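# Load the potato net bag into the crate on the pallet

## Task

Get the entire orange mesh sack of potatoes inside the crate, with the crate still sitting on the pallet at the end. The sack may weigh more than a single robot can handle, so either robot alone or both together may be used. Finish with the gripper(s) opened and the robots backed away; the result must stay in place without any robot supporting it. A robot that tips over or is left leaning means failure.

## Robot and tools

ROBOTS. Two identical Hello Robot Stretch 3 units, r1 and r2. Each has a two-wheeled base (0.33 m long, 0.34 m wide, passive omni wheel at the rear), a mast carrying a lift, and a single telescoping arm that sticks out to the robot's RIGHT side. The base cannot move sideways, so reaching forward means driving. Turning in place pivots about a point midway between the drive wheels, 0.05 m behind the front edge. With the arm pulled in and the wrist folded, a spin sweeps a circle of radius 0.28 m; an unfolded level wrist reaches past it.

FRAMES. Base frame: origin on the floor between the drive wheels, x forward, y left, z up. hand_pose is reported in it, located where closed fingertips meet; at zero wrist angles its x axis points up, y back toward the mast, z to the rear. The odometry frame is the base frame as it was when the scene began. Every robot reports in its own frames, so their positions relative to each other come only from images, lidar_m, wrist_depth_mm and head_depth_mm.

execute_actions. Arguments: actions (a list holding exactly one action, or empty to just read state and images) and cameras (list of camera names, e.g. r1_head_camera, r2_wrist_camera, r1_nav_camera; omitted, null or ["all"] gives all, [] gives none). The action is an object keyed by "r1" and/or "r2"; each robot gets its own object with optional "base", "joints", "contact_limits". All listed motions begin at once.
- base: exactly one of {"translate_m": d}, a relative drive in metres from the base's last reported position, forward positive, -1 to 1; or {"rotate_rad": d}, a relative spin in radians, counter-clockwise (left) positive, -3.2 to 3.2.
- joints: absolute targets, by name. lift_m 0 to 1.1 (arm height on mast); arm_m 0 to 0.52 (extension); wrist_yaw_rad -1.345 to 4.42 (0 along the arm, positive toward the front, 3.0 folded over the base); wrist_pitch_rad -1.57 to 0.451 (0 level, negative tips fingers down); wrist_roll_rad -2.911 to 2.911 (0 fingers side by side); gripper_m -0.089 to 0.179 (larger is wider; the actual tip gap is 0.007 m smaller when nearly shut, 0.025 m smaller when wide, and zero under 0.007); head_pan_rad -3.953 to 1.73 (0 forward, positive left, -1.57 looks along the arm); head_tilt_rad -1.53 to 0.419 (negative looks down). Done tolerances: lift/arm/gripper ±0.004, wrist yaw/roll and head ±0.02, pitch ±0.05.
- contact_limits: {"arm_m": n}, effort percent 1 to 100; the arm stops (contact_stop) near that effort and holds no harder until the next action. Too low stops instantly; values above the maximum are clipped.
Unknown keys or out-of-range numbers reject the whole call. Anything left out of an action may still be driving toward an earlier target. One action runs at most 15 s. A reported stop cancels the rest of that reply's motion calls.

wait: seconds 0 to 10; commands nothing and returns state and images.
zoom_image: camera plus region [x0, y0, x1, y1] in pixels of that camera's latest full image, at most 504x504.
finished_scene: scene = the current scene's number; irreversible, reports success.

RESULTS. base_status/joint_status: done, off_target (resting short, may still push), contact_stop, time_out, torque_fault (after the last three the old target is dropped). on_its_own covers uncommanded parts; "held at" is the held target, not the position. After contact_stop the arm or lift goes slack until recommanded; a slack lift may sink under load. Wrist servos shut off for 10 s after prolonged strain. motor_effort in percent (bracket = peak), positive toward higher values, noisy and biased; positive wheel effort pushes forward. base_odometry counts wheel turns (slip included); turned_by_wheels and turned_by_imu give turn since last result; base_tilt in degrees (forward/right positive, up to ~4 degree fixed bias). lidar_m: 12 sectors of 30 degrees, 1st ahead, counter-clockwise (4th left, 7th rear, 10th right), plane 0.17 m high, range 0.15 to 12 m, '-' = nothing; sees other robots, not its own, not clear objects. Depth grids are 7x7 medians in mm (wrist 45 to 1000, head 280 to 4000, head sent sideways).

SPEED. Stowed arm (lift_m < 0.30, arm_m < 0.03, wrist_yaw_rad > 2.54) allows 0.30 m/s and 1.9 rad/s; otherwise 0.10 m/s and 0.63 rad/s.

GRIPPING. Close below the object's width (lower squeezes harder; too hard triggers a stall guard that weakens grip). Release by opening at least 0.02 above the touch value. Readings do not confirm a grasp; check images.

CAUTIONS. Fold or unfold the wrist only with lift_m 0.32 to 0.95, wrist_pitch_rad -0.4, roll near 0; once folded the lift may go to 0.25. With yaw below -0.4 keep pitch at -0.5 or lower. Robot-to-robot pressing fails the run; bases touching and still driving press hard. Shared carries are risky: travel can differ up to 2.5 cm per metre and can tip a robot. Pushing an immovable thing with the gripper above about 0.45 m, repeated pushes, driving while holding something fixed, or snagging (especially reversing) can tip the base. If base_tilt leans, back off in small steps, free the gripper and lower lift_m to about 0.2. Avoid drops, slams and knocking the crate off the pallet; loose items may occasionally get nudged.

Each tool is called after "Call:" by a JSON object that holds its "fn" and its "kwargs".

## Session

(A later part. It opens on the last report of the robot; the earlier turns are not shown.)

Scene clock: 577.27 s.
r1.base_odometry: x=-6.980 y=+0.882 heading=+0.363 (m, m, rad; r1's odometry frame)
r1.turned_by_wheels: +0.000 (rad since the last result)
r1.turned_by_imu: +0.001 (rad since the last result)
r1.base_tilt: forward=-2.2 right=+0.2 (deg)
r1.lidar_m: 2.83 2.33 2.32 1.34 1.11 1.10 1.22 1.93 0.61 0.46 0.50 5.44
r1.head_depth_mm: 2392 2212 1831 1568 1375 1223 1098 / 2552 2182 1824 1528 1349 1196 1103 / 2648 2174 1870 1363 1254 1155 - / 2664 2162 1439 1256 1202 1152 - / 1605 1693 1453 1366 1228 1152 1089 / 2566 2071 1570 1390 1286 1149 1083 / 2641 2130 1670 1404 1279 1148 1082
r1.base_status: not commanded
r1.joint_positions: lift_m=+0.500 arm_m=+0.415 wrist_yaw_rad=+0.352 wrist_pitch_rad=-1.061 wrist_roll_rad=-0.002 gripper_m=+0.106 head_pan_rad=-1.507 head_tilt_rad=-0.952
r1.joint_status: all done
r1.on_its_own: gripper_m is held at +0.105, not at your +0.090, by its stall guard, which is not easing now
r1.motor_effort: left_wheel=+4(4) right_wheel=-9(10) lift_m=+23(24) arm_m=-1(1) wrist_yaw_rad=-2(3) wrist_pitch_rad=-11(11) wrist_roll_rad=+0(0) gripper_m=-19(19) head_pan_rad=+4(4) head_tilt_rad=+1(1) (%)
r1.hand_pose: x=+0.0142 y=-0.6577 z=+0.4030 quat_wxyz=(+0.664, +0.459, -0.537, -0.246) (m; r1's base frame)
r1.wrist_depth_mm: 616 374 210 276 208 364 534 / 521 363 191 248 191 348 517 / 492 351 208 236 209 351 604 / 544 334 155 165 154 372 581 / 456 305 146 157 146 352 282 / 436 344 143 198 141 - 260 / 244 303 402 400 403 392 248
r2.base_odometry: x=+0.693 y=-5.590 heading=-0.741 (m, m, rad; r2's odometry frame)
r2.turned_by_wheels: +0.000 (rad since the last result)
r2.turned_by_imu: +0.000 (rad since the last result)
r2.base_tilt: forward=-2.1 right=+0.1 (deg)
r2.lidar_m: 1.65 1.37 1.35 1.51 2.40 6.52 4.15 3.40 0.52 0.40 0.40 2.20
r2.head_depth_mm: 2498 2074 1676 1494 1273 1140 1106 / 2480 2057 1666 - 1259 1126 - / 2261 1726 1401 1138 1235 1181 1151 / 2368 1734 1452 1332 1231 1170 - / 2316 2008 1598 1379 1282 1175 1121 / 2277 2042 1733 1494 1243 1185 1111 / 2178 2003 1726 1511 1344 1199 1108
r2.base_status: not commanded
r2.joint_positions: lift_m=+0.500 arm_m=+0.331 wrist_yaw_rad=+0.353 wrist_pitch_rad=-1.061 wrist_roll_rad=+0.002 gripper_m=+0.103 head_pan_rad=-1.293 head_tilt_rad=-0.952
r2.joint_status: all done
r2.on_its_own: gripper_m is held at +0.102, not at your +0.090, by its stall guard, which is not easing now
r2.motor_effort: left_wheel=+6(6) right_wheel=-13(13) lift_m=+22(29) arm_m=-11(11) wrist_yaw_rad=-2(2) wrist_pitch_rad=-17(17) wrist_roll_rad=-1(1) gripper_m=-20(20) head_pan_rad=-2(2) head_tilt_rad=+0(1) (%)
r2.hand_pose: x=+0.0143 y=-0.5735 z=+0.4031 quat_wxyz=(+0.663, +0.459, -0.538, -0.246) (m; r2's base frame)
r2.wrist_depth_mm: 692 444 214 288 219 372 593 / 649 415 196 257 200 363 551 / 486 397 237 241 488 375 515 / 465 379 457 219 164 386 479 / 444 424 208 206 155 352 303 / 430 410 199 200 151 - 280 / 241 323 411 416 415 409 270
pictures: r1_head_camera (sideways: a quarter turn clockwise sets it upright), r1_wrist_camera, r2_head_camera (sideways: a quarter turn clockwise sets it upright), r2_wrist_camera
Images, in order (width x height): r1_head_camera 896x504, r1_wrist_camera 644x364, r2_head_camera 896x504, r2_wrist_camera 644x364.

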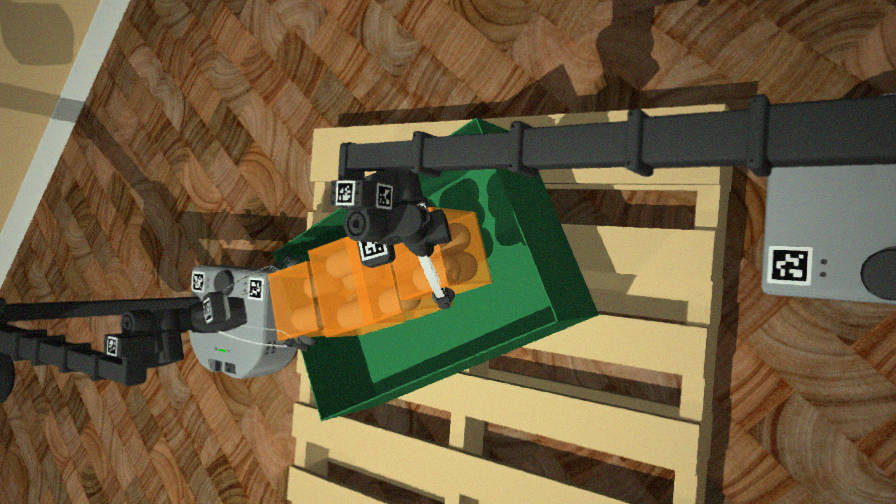

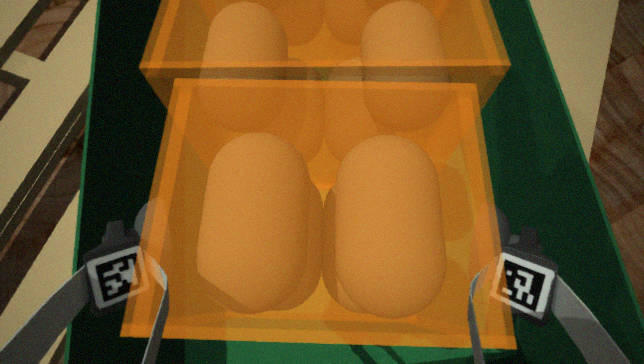

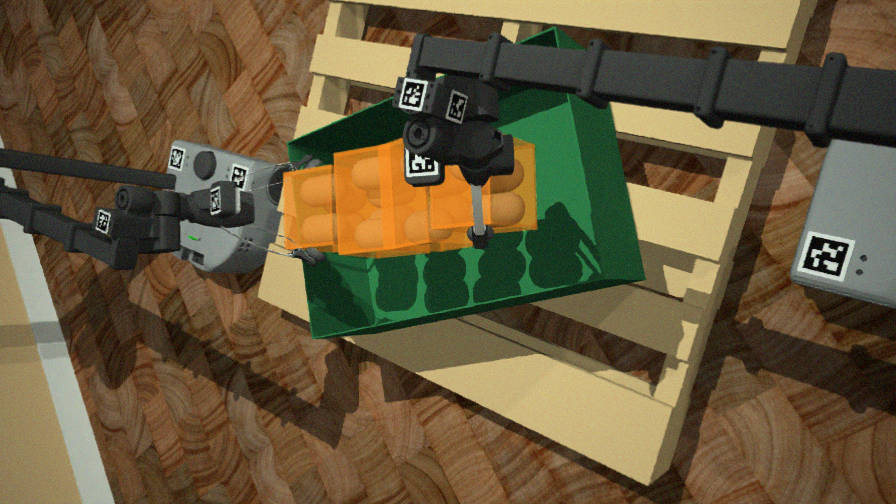

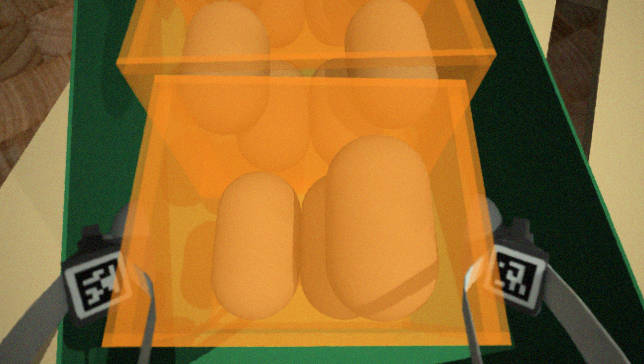

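Call:
{"fn": "execute_actions", "kwargs": {"actions": [{"r1": {"joints": {"lift_m": 0.335}}, "r2": {"joints": {"lift_m": 0.335}}}], "cameras": ["r1_head_camera", "r2_head_camera", "r1_wrist_camera"]}}

Scene clock: 585.50 s.
r1.base_odometry: x=-6.980 y=+0.882 heading=+0.363 (m, m, rad; r1's odometry frame)
r1.turned_by_wheels: +0.000 (rad since the last result)
r1.turned_by_imu: +0.001 (rad since the last result)
r1.base_tilt: forward=-2.1 right=+0.1 (deg)
r1.lidar_m: 2.82 2.33 2.32 1.34 1.11 1.10 1.22 1.94 0.61 0.46 0.50 5.50
r1.head_depth_mm: 2396 2191 1834 1570 1374 1224 1107 / 2542 2175 1823 1504 1320 1168 1118 / 2628 2167 1696 1315 1292 1163 - / 2706 2125 1507 1330 1196 1152 - / 1475 1313 1433 1343 1225 1154 1084 / 2572 2138 1570 1401 1289 1145 1087 / 2630 2129 1661 1409 1282 1167 1088
r1.base_status: not commanded
r1.joint_positions: lift_m=+0.335 arm_m=+0.415 wrist_yaw_rad=+0.352 wrist_pitch_rad=-1.072 wrist_roll_rad=-0.002 gripper_m=+0.106 head_pan_rad=-1.507 head_tilt_rad=-0.952
r1.joint_status: all done
r1.on_its_own: gripper_m is held at +0.105, not at your +0.090, by its stall guard, which is not easing now
r1.motor_effort: left_wheel=+3(4) right_wheel=-6(9) lift_m=+20(23) arm_m=-1(0) wrist_yaw_rad=-1(2) wrist_pitch_rad=-8(11) wrist_roll_rad=+1(0) gripper_m=-19(19) head_pan_rad=+4(4) head_tilt_rad=+0(1) (%)
r1.hand_pose: x=+0.0134 y=-0.6555 z=+0.2371 quat_wxyz=(+0.662, +0.462, -0.534, -0.249) (m; r1's base frame)
r1.wrist_depth_mm: 251 328 196 274 195 318 233 / 245 311 187 239 185 304 237 / 238 299 201 232 205 297 245 / 233 284 154 163 153 282 250 / 226 273 146 156 145 273 253 / 212 261 145 198 141 - 249 / 228 254 253 250 248 249 242
r2.base_odometry: x=+0.693 y=-5.590 heading=-0.742 (m, m, rad; r2's odometry frame)
r2.turned_by_wheels: +0.000 (rad since the last result)
r2.turned_by_imu: +0.001 (rad since the last result)
r2.base_tilt: forward=-2.2 right=+0.1 (deg)
r2.lidar_m: 1.66 1.36 1.36 1.50 2.41 6.51 4.12 3.40 0.52 0.40 0.39 2.21
r2.head_depth_mm: 2502 2074 1685 1488 1246 1157 1103 / 2487 2095 1648 1348 1179 1213 1135 / 1495 1815 1465 1333 1178 1186 1148 / 2351 1265 1448 1338 1203 1181 - / 2341 2049 1597 1368 1288 1172 1115 / 2243 2009 1741 1484 1245 1181 1107 / 2193 2002 1713 1515 1345 1191 1103
r2.base_status: not commanded
r2.joint_positions: lift_m=+0.335 arm_m=+0.331 wrist_yaw_rad=+0.353 wrist_pitch_rad=-1.064 wrist_roll_rad=+0.002 gripper_m=+0.103 head_pan_rad=-1.293 head_tilt_rad=-0.952
r2.joint_status: all done
r2.on_its_own: gripper_m is held at +0.102, not at your +0.090, by its stall guard, which is not easing now
r2.motor_effort: left_wheel=+6(7) right_wheel=-11(13) lift_m=+21(22) arm_m=-10(11) wrist_yaw_rad=-2(2) wrist_pitch_rad=-16(17) wrist_roll_rad=-1(1) gripper_m=-21(20) head_pan_rad=-2(2) head_tilt_rad=+1(0) (%)
r2.hand_pose: x=+0.0141 y=-0.5728 z=+0.2380 quat_wxyz=(+0.662, +0.460, -0.537, -0.247) (m; r2's base frame)
r2.wrist_depth_mm: 278 336 203 285 208 342 249 / 268 319 192 250 196 325 255 / 259 307 240 239 307 314 262 / 249 292 286 217 163 300 268 / 240 280 207 206 153 292 274 / 223 266 200 201 151 - 271 / 236 257 259 259 260 262 263
pictures: r1_head_camera (sideways: a quarter turn clockwise sets it upright), r1_wrist_camera, r2_head_camera (sideways: a quarter turn clockwise sets it upright)
Images, in order (width x height): r1_head_camera 896x504, r1_wrist_camera 644x364, r2_head_camera 896x504.

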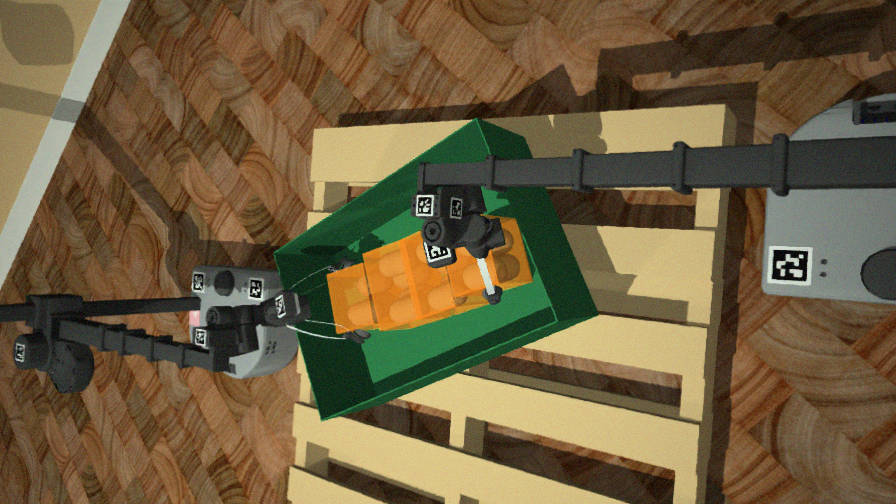

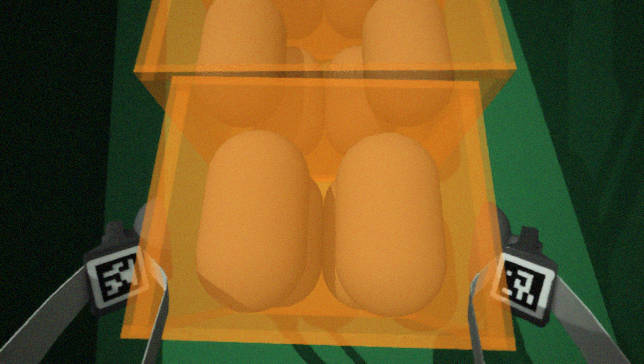

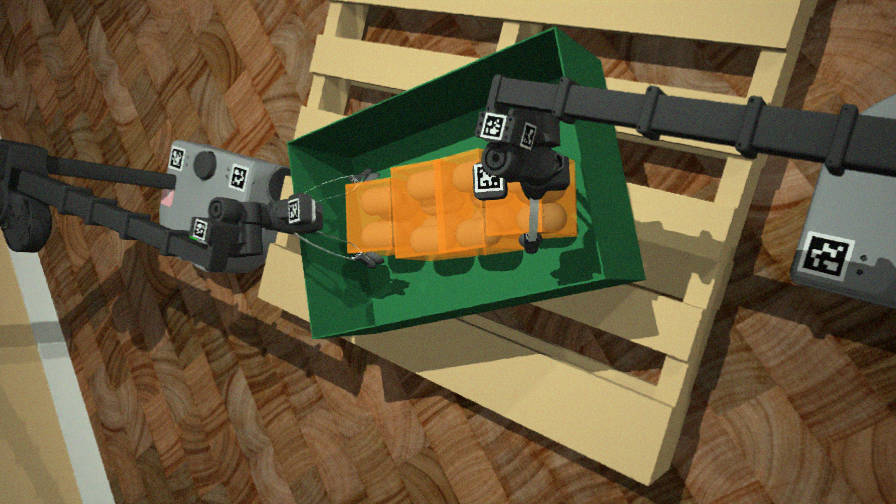

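The middle is touching the crate floor. Lower the last ~1.5 cm, release, then lift and retract.

Call:
{"fn": "execute_actions", "kwargs": {"actions": [{"r1": {"joints": {"lift_m": 0.32}}, "r2": {"joints": {"lift_m": 0.32}}}], "cameras": []}}

Call:
{"fn": "execute_actions", "kwargs": {"actions": [{"r1": {"joints": {"gripper_m": 0.179}}, "r2": {"joints": {"gripper_m": 0.179}}}], "cameras": []}}

Call:
{"fn": "execute_actions", "kwargs": {"actions": [{"r1": {"joints": {"lift_m": 0.6}}, "r2": {"joints": {"lift_m": 0.6}}}], "cameras": []}}

Call:
{"fn": "execute_actions", "kwargs": {"actions": [{"r1": {"joints": {"arm_m": 0.0}}, "r2": {"joints": {"arm_m": 0.0}}}], "cameras": ["r1_head_camera", "r2_head_camera"]}}

Scene clock: 594.37 s.
r1.base_odometry: x=-6.980 y=+0.882 heading=+0.363 (m, m, rad; r1's odometry frame)
r1.turned_by_wheels: +0.000 (rad since the last result)
r1.turned_by_imu: +0.001 (rad since the last result)
r1.base_tilt: forward=-2.1 right=+0.1 (deg)
r1.lidar_m: 2.82 2.33 2.32 1.34 1.11 1.10 1.22 1.93 0.61 0.46 0.50 5.41
r1.head_depth_mm: 2391 2210 1829 1568 1369 1220 1109 / 2525 2200 1818 1508 1332 1164 1120 / 2598 2165 1678 1318 1272 1155 - / 2687 2160 1522 1344 1209 1161 - / 1508 1686 1417 1364 1224 1151 1094 / 2525 2154 1570 1391 1290 1147 1091 / 2642 2112 1666 1419 1279 1147 1083
r1.base_status: not commanded
r1.joint_positions: lift_m=+0.320 arm_m=+0.415 wrist_yaw_rad=+0.352 wrist_pitch_rad=-1.081 wrist_roll_rad=-0.002 gripper_m=+0.106 head_pan_rad=-1.507 head_tilt_rad=-0.952
r1.joint_status: all done
r1.on_its_own: gripper_m is held at +0.105, not at your +0.090, by its stall guard, which is not easing now
r1.motor_effort: left_wheel=+2(3) right_wheel=-3(6) lift_m=+18(18) arm_m=-1(1) wrist_yaw_rad=-2(2) wrist_pitch_rad=-6(8) wrist_roll_rad=+1(0) gripper_m=-19(19) head_pan_rad=+4(4) head_tilt_rad=+0(0) (%)
r1.hand_pose: x=+0.0127 y=-0.6535 z=+0.2214 quat_wxyz=(+0.661, +0.465, -0.532, -0.252) (m; r1's base frame)
r1.wrist_depth_mm: 251 311 183 259 179 300 234 / 244 295 179 227 180 294 238 / 238 281 223 228 224 276 245 / 230 270 149 160 150 268 249 / 227 262 144 156 144 257 252 / 212 245 144 203 143 - 245 / 229 239 239 238 238 236 233
r2.base_odometry: x=+0.693 y=-5.590 heading=-0.742 (m, m, rad; r2's odometry frame)
r2.turned_by_wheels: +0.000 (rad since the last result)
r2.turned_by_imu: +0.000 (rad since the last result)
r2.base_tilt: forward=-2.1 right=+0.1 (deg)
r2.lidar_m: 1.66 1.37 1.36 1.51 2.40 6.53 4.15 3.42 0.52 0.40 0.40 2.21
r2.head_depth_mm: 2496 2065 1677 1485 1248 1154 1104 / 2506 2072 1650 1350 1193 1203 1126 / 1500 1801 1472 1335 1186 1181 1149 / 2375 1279 1416 1333 1211 1174 - / 2318 2032 1606 1377 1276 1172 1117 / 2260 2009 1744 1483 1237 1187 1112 / 2160 1978 1721 1505 1330 1194 1108
r2.base_status: not commanded
r2.joint_positions: lift_m=+0.320 arm_m=+0.331 wrist_yaw_rad=+0.353 wrist_pitch_rad=-1.074 wrist_roll_rad=+0.002 gripper_m=+0.103 head_pan_rad=-1.293 head_tilt_rad=-0.952
r2.joint_status: all done
r2.on_its_own: gripper_m is held at +0.102, not at your +0.090, by its stall guard, which is not easing now
r2.motor_effort: left_wheel=+5(6) right_wheel=-9(11) lift_m=+18(23) arm_m=-8(10) wrist_yaw_rad=-2(2) wrist_pitch_rad=-11(15) wrist_roll_rad=-1(1) gripper_m=-20(20) head_pan_rad=-2(2) head_tilt_rad=+0(1) (%)
r2.hand_pose: x=+0.0133 y=-0.5704 z=+0.2221 quat_wxyz=(+0.661, +0.462, -0.535, -0.250) (m; r2's base frame)
r2.wrist_depth_mm: 277 315 189 268 193 322 250 / 268 300 186 238 190 310 255 / 258 287 238 237 289 296 262 / 248 273 271 215 161 281 269 / 239 264 207 205 153 274 266 / 221 251 202 202 151 - 259 / 237 241 245 245 247 248 251
pictures: none
No camera images: the call's "cameras" was empty. Leave "cameras" out to get every camera's image.

Scene clock: 596.23 s.
r1.base_odometry: x=-6.980 y=+0.882 heading=+0.363 (m, m, rad; r1's odometry frame)
r1.turned_by_wheels: +0.000 (rad since the last result)
r1.turned_by_imu: +0.000 (rad since the last result)
r1.base_tilt: forward=-2.3 right=+0.1 (deg)
r1.lidar_m: 2.82 2.32 2.32 1.34 1.10 1.10 1.22 1.94 0.61 0.46 0.50 5.47
r1.head_depth_mm: 2419 2203 1823 1563 1386 1223 1103 / 2532 2198 1828 1506 1323 1165 1109 / 2648 2175 1710 1322 1260 1154 - / 2675 2147 1530 1344 1209 1154 - / 1522 1686 1450 1366 1216 1155 1093 / 2562 2114 1563 1395 1289 1151 1078 / 2623 2116 1698 1413 1278 1141 1089
r1.base_status: not commanded
r1.joint_positions: lift_m=+0.320 arm_m=+0.415 wrist_yaw_rad=+0.350 wrist_pitch_rad=-1.099 wrist_roll_rad=-0.002 gripper_m=+0.179 head_pan_rad=-1.507 head_tilt_rad=-0.951
r1.joint_status: all done
r1.motor_effort: left_wheel=+0(2) right_wheel=+1(4) lift_m=+19(19) arm_m=-1(1) wrist_yaw_rad=-1(1) wrist_pitch_rad=-1(6) wrist_roll_rad=+1(1) gripper_m=+0(85) head_pan_rad=+4(4) head_tilt_rad=+0(1) (%)
r1.hand_pose: x=+0.0110 y=-0.6494 z=+0.2195 quat_wxyz=(+0.659, +0.469, -0.528, -0.259) (m; r1's base frame)
r1.wrist_depth_mm: 248 306 176 238 175 299 234 / 243 291 181 222 179 284 237 / 238 277 200 224 221 274 242 / 233 266 149 159 147 263 250 / 219 258 143 154 141 254 246 / - 246 152 245 147 245 237 / 217 240 237 236 238 236 234
r2.base_odometry: x=+0.693 y=-5.590 heading=-0.742 (m, m, rad; r2's odometry frame)
r2.turned_by_wheels: +0.000 (rad since the last result)
r2.turned_by_imu: +0.000 (rad since the last result)
r2.base_tilt: forward=-2.2 right=+0.1 (deg)
r2.lidar_m: 1.66 1.36 1.36 1.51 2.41 6.49 4.13 3.41 0.52 0.40 0.39 2.20
r2.head_depth_mm: 2533 2108 1690 1482 1246 1157 1107 / 2504 2068 1662 1354 1207 1197 1126 / 1507 1796 1468 1338 1187 1179 1151 / 2335 1274 1413 1337 1217 1160 - / 2351 2041 1613 1382 1288 1174 1117 / 2229 2021 1730 1496 1235 1187 1114 / 2163 1988 1716 1506 1348 1189 1100
r2.base_status: not commanded
r2.joint_positions: lift_m=+0.320 arm_m=+0.330 wrist_yaw_rad=+0.350 wrist_pitch_rad=-1.102 wrist_roll_rad=+0.002 gripper_m=+0.179 head_pan_rad=-1.293 head_tilt_rad=-0.951
r2.joint_status: all done
r2.motor_effort: left_wheel=+2(5) right_wheel=-2(9) lift_m=+19(19) arm_m=-5(8) wrist_yaw_rad=+0(2) wrist_pitch_rad=+0(12) wrist_roll_rad=-1(1) gripper_m=+0(85) head_pan_rad=-2(2) head_tilt_rad=+1(1) (%)
r2.hand_pose: x=+0.0108 y=-0.5640 z=+0.2193 quat_wxyz=(+0.657, +0.469, -0.529, -0.260) (m; r2's base frame)
r2.wrist_depth_mm: 277 304 182 243 186 316 249 / 265 293 188 233 192 301 256 / 257 282 281 236 285 290 262 / 247 271 218 213 158 277 270 / 229 260 206 206 152 267 266 / - 250 248 213 252 256 258 / 230 242 243 244 247 248 250
pictures: none
No camera images: the call's "cameras" was empty. Leave "cameras" out to get every camera's image.

Scene clock: 599.60 s.
r1.base_odometry: x=-6.980 y=+0.882 heading=+0.363 (m, m, rad; r1's odometry frame)
r1.turned_by_wheels: +0.000 (rad since the last result)
r1.turned_by_imu: +0.001 (rad since the last result)
r1.base_tilt: forward=-2.1 right=+0.1 (deg)
r1.lidar_m: 2.82 2.33 2.32 1.35 1.11 1.10 1.22 1.93 0.61 0.46 0.50 5.47
r1.head_depth_mm: 2366 2194 1839 1562 1369 1213 1098 / 2556 2184 1835 1580 1396 - - / 2615 2167 - 1343 1238 1155 - / 2668 2174 1549 1314 1208 1154 - / 1505 1792 1497 1360 1218 1153 1086 / 2494 2159 1579 1392 1277 1154 1091 / 2641 2126 1674 1410 1280 1153 1081
r1.base_status: not commanded
r1.joint_positions: lift_m=+0.600 arm_m=+0.415 wrist_yaw_rad=+0.350 wrist_pitch_rad=-1.101 wrist_roll_rad=-0.002 gripper_m=+0.179 head_pan_rad=-1.507 head_tilt_rad=-0.951
r1.joint_status: all done
r1.motor_effort: left_wheel=+0(0) right_wheel=+1(1) lift_m=+22(21) arm_m=-1(1) wrist_yaw_rad=+0(0) wrist_pitch_rad=+0(0) wrist_roll_rad=+0(1) gripper_m=+0(1) head_pan_rad=+4(4) head_tilt_rad=+0(0) (%)
r1.hand_pose: x=+0.0108 y=-0.6490 z=+0.4991 quat_wxyz=(+0.659, +0.470, -0.528, -0.259) (m; r1's base frame)
r1.wrist_depth_mm: 626 625 637 624 601 638 768 / 630 617 605 541 597 608 747 / 608 584 577 517 583 578 702 / 567 564 551 499 545 458 697 / 558 398 536 420 540 446 656 / - 389 515 511 503 468 650 / 507 448 497 495 427 354 612
r2.base_odometry: x=+0.693 y=-5.590 heading=-0.742 (m, m, rad; r2's odometry frame)
r2.turned_by_wheels: +0.000 (rad since the last result)
r2.turned_by_imu: +0.000 (rad since the last result)
r2.base_tilt: forward=-2.2 right=+0.1 (deg)
r2.lidar_m: 1.66 1.37 1.36 1.51 2.41 6.51 4.16 3.41 0.52 0.40 0.40 2.20
r2.head_depth_mm: 2483 2093 1818 - - - - / 2494 2076 1743 1321 1212 1118 1133 / 1629 1722 1468 1313 1196 1182 1162 / 1000 1883 1476 1335 1223 1159 - / 2364 2047 1605 1372 1284 1173 1118 / 2272 2008 1745 1491 1234 1183 1112 / 2176 2002 1727 1515 1335 1199 1103
r2.base_status: not commanded
r2.joint_positions: lift_m=+0.600 arm_m=+0.330 wrist_yaw_rad=+0.350 wrist_pitch_rad=-1.103 wrist_roll_rad=+0.002 gripper_m=+0.179 head_pan_rad=-1.293 head_tilt_rad=-0.951
r2.joint_status: all done
r2.motor_effort: left_wheel=+1(2) right_wheel=-2(2) lift_m=+25(28) arm_m=-5(5) wrist_yaw_rad=+0(1) wrist_pitch_rad=+1(1) wrist_roll_rad=-1(1) gripper_m=+0(0) head_pan_rad=-2(2) head_tilt_rad=+1(0) (%)
r2.hand_pose: x=+0.0107 y=-0.5638 z=+0.4988 quat_wxyz=(+0.657, +0.469, -0.529, -0.261) (m; r2's base frame)
r2.wrist_depth_mm: 779 565 641 523 591 675 687 / 744 574 615 551 617 648 646 / 717 541 583 528 600 620 615 / 679 499 562 506 567 478 603 / 546 429 544 481 553 475 584 / - 406 523 525 531 491 676 / 505 402 512 510 462 382 633
pictures: none
No camera images: the call's "cameras" was empty. Leave "cameras" out to get every camera's image.

Scene clock: 603.83 s.
r1.base_odometry: x=-6.980 y=+0.882 heading=+0.363 (m, m, rad; r1's odometry frame)
r1.turned_by_wheels: +0.000 (rad since the last result)
r1.turned_by_imu: +0.001 (rad since the last result)
r1.base_tilt: forward=-2.2 right=+0.1 (deg)
r1.lidar_m: 2.82 2.32 2.31 1.35 1.11 1.10 1.22 1.93 0.61 0.46 0.50 5.43
r1.head_depth_mm: 2393 2207 1853 1567 1379 1219 1099 / 2537 2208 1827 1510 1324 - - / 2637 2170 1694 1350 1228 - - / 2732 2163 1526 1322 1204 - - / 2421 1846 1511 1366 1224 1169 1088 / 2687 2159 1584 1385 1281 1153 1087 / 2628 2145 1671 1408 1285 1151 1078
r1.base_status: not commanded
r1.joint_positions: lift_m=+0.600 arm_m=+0.001 wrist_yaw_rad=+0.350 wrist_pitch_rad=-1.102 wrist_roll_rad=-0.002 gripper_m=+0.179 head_pan_rad=-1.507 head_tilt_rad=-0.951
r1.joint_status: all done
r1.motor_effort: left_wheel=+0(0) right_wheel=+1(1) lift_m=+24(23) arm_m=-2(2) wrist_yaw_rad=-1(0) wrist_pitch_rad=+0(0) wrist_roll_rad=+1(0) gripper_m=+0(0) head_pan_rad=+4(4) head_tilt_rad=+1(0) (%)
r1.hand_pose: x=+0.0108 y=-0.2345 z=+0.4990 quat_wxyz=(+0.658, +0.470, -0.528, -0.259) (m; r1's base frame)
r1.wrist_depth_mm: 654 647 654 631 523 461 508 / 643 627 627 512 508 541 748 / 657 602 621 598 594 580 706 / 687 695 572 669 678 570 671 / 672 673 670 572 551 542 669 / - 639 638 644 631 525 636 / 628 618 628 - 606 625 598
r2.base_odometry: x=+0.693 y=-5.590 heading=-0.742 (m, m, rad; r2's odometry frame)
r2.turned_by_wheels: +0.000 (rad since the last result)
r2.turned_by_imu: +0.001 (rad since the last result)
r2.base_tilt: forward=-2.1 right=+0.0 (deg)
r2.lidar_m: 1.66 1.37 1.36 1.51 2.41 6.48 4.17 3.42 0.52 0.40 0.39 2.20
r2.head_depth_mm: 2492 2092 1690 1478 1250 1159 - / 2486 2070 1668 1334 1207 1156 - / 2303 1796 1486 1325 1189 - - / 2460 1873 1480 1328 1221 1191 - / 2333 2036 1609 1383 1284 1174 1113 / 2244 1999 1724 1496 1240 1185 1106 / 2171 2019 1716 1504 1338 1192 1102
r2.base_status: not commanded
r2.joint_positions: lift_m=+0.600 arm_m=+0.000 wrist_yaw_rad=+0.350 wrist_pitch_rad=-1.103 wrist_roll_rad=+0.002 gripper_m=+0.179 head_pan_rad=-1.293 head_tilt_rad=-0.951
r2.joint_status: all done
r2.motor_effort: left_wheel=+1(1) right_wheel=-2(2) lift_m=+24(25) arm_m=-5(5) wrist_yaw_rad=+0(0) wrist_pitch_rad=+1(1) wrist_roll_rad=-1(1) gripper_m=+0(0) head_pan_rad=-2(2) head_tilt_rad=+1(0) (%)
r2.hand_pose: x=+0.0106 y=-0.2337 z=+0.4988 quat_wxyz=(+0.657, +0.470, -0.529, -0.261) (m; r2's base frame)
r2.wrist_depth_mm: 785 788 652 643 607 582 676 / 756 621 733 623 523 477 648 / 723 593 605 495 559 607 628 / 696 689 583 585 696 610 605 / 677 673 674 575 569 683 684 / - 647 656 664 652 566 564 / 614 633 624 - 638 643 635
pictures: r1_head_camera (sideways: a quarter turn clockwise sets it upright), r2_head_camera (sideways: a quarter turn clockwise sets it upright)
Images, in order (width x height): r1_head_camera 896x504, r2_head_camera 896x504.

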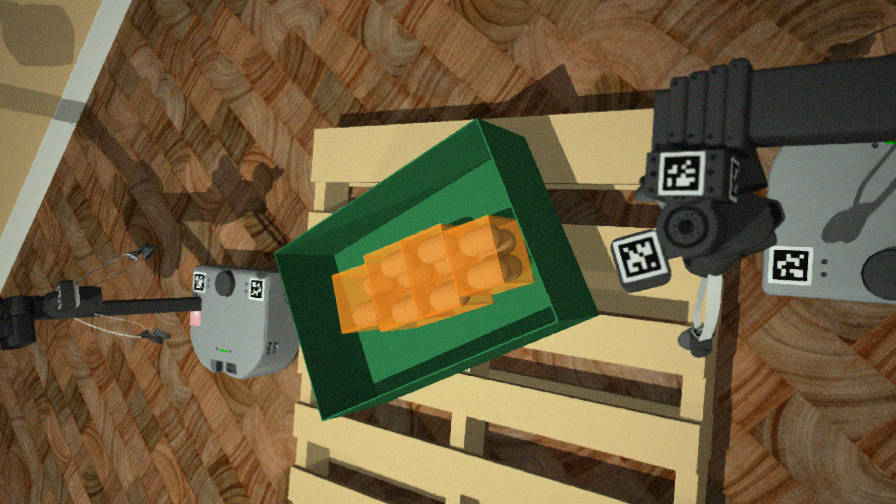

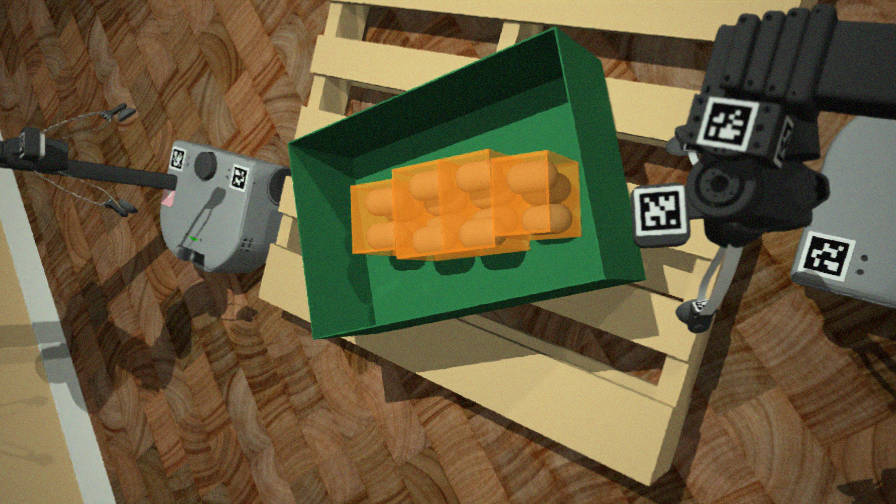

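Call:
{"fn": "execute_actions", "kwargs": {"actions": [{"r1": {"base": {"translate_m": -0.4}}, "r2": {"base": {"translate_m": 0.4}}}], "cameras": ["r2_nav_camera"]}}

Call:
{"fn": "finished_scene", "kwargs": {"scene": 1}}

Scene clock: 614.93 s.
r1.base_odometry: x=-7.354 y=+0.740 heading=+0.363 (m, m, rad; r1's odometry frame)
r1.turned_by_wheels: +0.000 (rad since the last result)
r1.turned_by_imu: +0.001 (rad since the last result)
r1.base_tilt: forward=-2.2 right=+0.0 (deg)
r1.lidar_m: 3.15 2.59 1.89 0.97 0.80 0.80 0.88 1.39 2.19 0.65 0.64 0.67
r1.head_depth_mm: 2148 2204 1846 1585 1367 1223 1099 / 2296 2186 1814 1571 1355 - - / 2473 2173 1826 1565 1368 - - / 2631 2163 1773 1556 1364 - - / 2435 1817 1685 1422 1269 1170 1085 / 2650 2131 1617 1381 1248 1136 1085 / 2619 2124 1485 1303 1176 1141 1087
r1.base_status: done
r1.joint_positions: lift_m=+0.600 arm_m=+0.001 wrist_yaw_rad=+0.350 wrist_pitch_rad=-1.102 wrist_roll_rad=-0.002 gripper_m=+0.179 head_pan_rad=-1.507 head_tilt_rad=-0.951
r1.joint_status: not commanded
r1.motor_effort: left_wheel=+0(4) right_wheel=+2(2) lift_m=+23(23) arm_m=-2(2) wrist_yaw_rad=+0(1) wrist_pitch_rad=+0(0) wrist_roll_rad=+0(0) gripper_m=+1(1) head_pan_rad=+4(4) head_tilt_rad=+0(0) (%)
r1.hand_pose: x=+0.0108 y=-0.2345 z=+0.4990 quat_wxyz=(+0.658, +0.470, -0.528, -0.259) (m; r1's base frame)
r1.wrist_depth_mm: 667 567 617 651 793 782 772 / 634 620 632 610 746 739 741 / 628 599 603 725 707 723 710 / 698 698 573 676 688 697 680 / 676 661 672 680 655 672 676 / - 647 640 646 640 639 623 / 629 635 624 - 612 622 617
r2.base_odometry: x=+0.988 y=-5.860 heading=-0.742 (m, m, rad; r2's odometry frame)
r2.turned_by_wheels: +0.000 (rad since the last result)
r2.turned_by_imu: +0.001 (rad since the last result)
r2.base_tilt: forward=-2.2 right=+0.0 (deg)
r2.lidar_m: 1.34 1.10 1.10 1.22 1.94 6.83 4.46 0.67 0.48 0.65 1.91 1.90
r2.head_depth_mm: 2529 2120 1624 1340 1184 1102 - / 2420 2089 1598 1329 1275 1214 - / 2284 1803 1732 1460 1235 - - / 2222 1863 1752 1525 1363 1233 - / 2130 2033 1751 1521 1358 1216 1113 / 1973 2025 1726 1511 1348 1214 1113 / 1847 1979 1719 1510 1338 1217 1103
r2.base_status: done
r2.joint_positions: lift_m=+0.600 arm_m=+0.000 wrist_yaw_rad=+0.350 wrist_pitch_rad=-1.103 wrist_roll_rad=+0.002 gripper_m=+0.179 head_pan_rad=-1.293 head_tilt_rad=-0.951
r2.joint_status: not commanded
r2.motor_effort: left_wheel=+2(6) right_wheel=-2(2) lift_m=+25(25) arm_m=-5(5) wrist_yaw_rad=+0(0) wrist_pitch_rad=+1(1) wrist_roll_rad=-1(1) gripper_m=+0(1) head_pan_rad=-2(2) head_tilt_rad=+1(0) (%)
r2.hand_pose: x=+0.0106 y=-0.2337 z=+0.4988 quat_wxyz=(+0.657, +0.470, -0.529, -0.261) (m; r2's base frame)
r2.wrist_depth_mm: 790 790 802 801 666 526 561 / 758 768 775 773 635 543 541 / 724 726 737 737 617 570 457 / 695 702 703 589 708 581 441 / 675 675 674 668 573 568 567 / - 647 656 656 656 561 652 / 614 630 629 - 644 640 645
pictures: r2_nav_camera (sideways: a quarter turn counterclockwise sets it upright)
Images, in order (width x height): r2_nav_camera 672x504.

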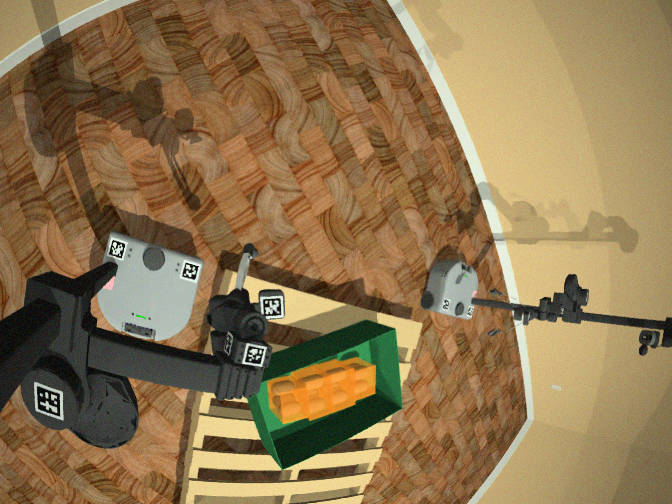

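The scene is finished: the task was done.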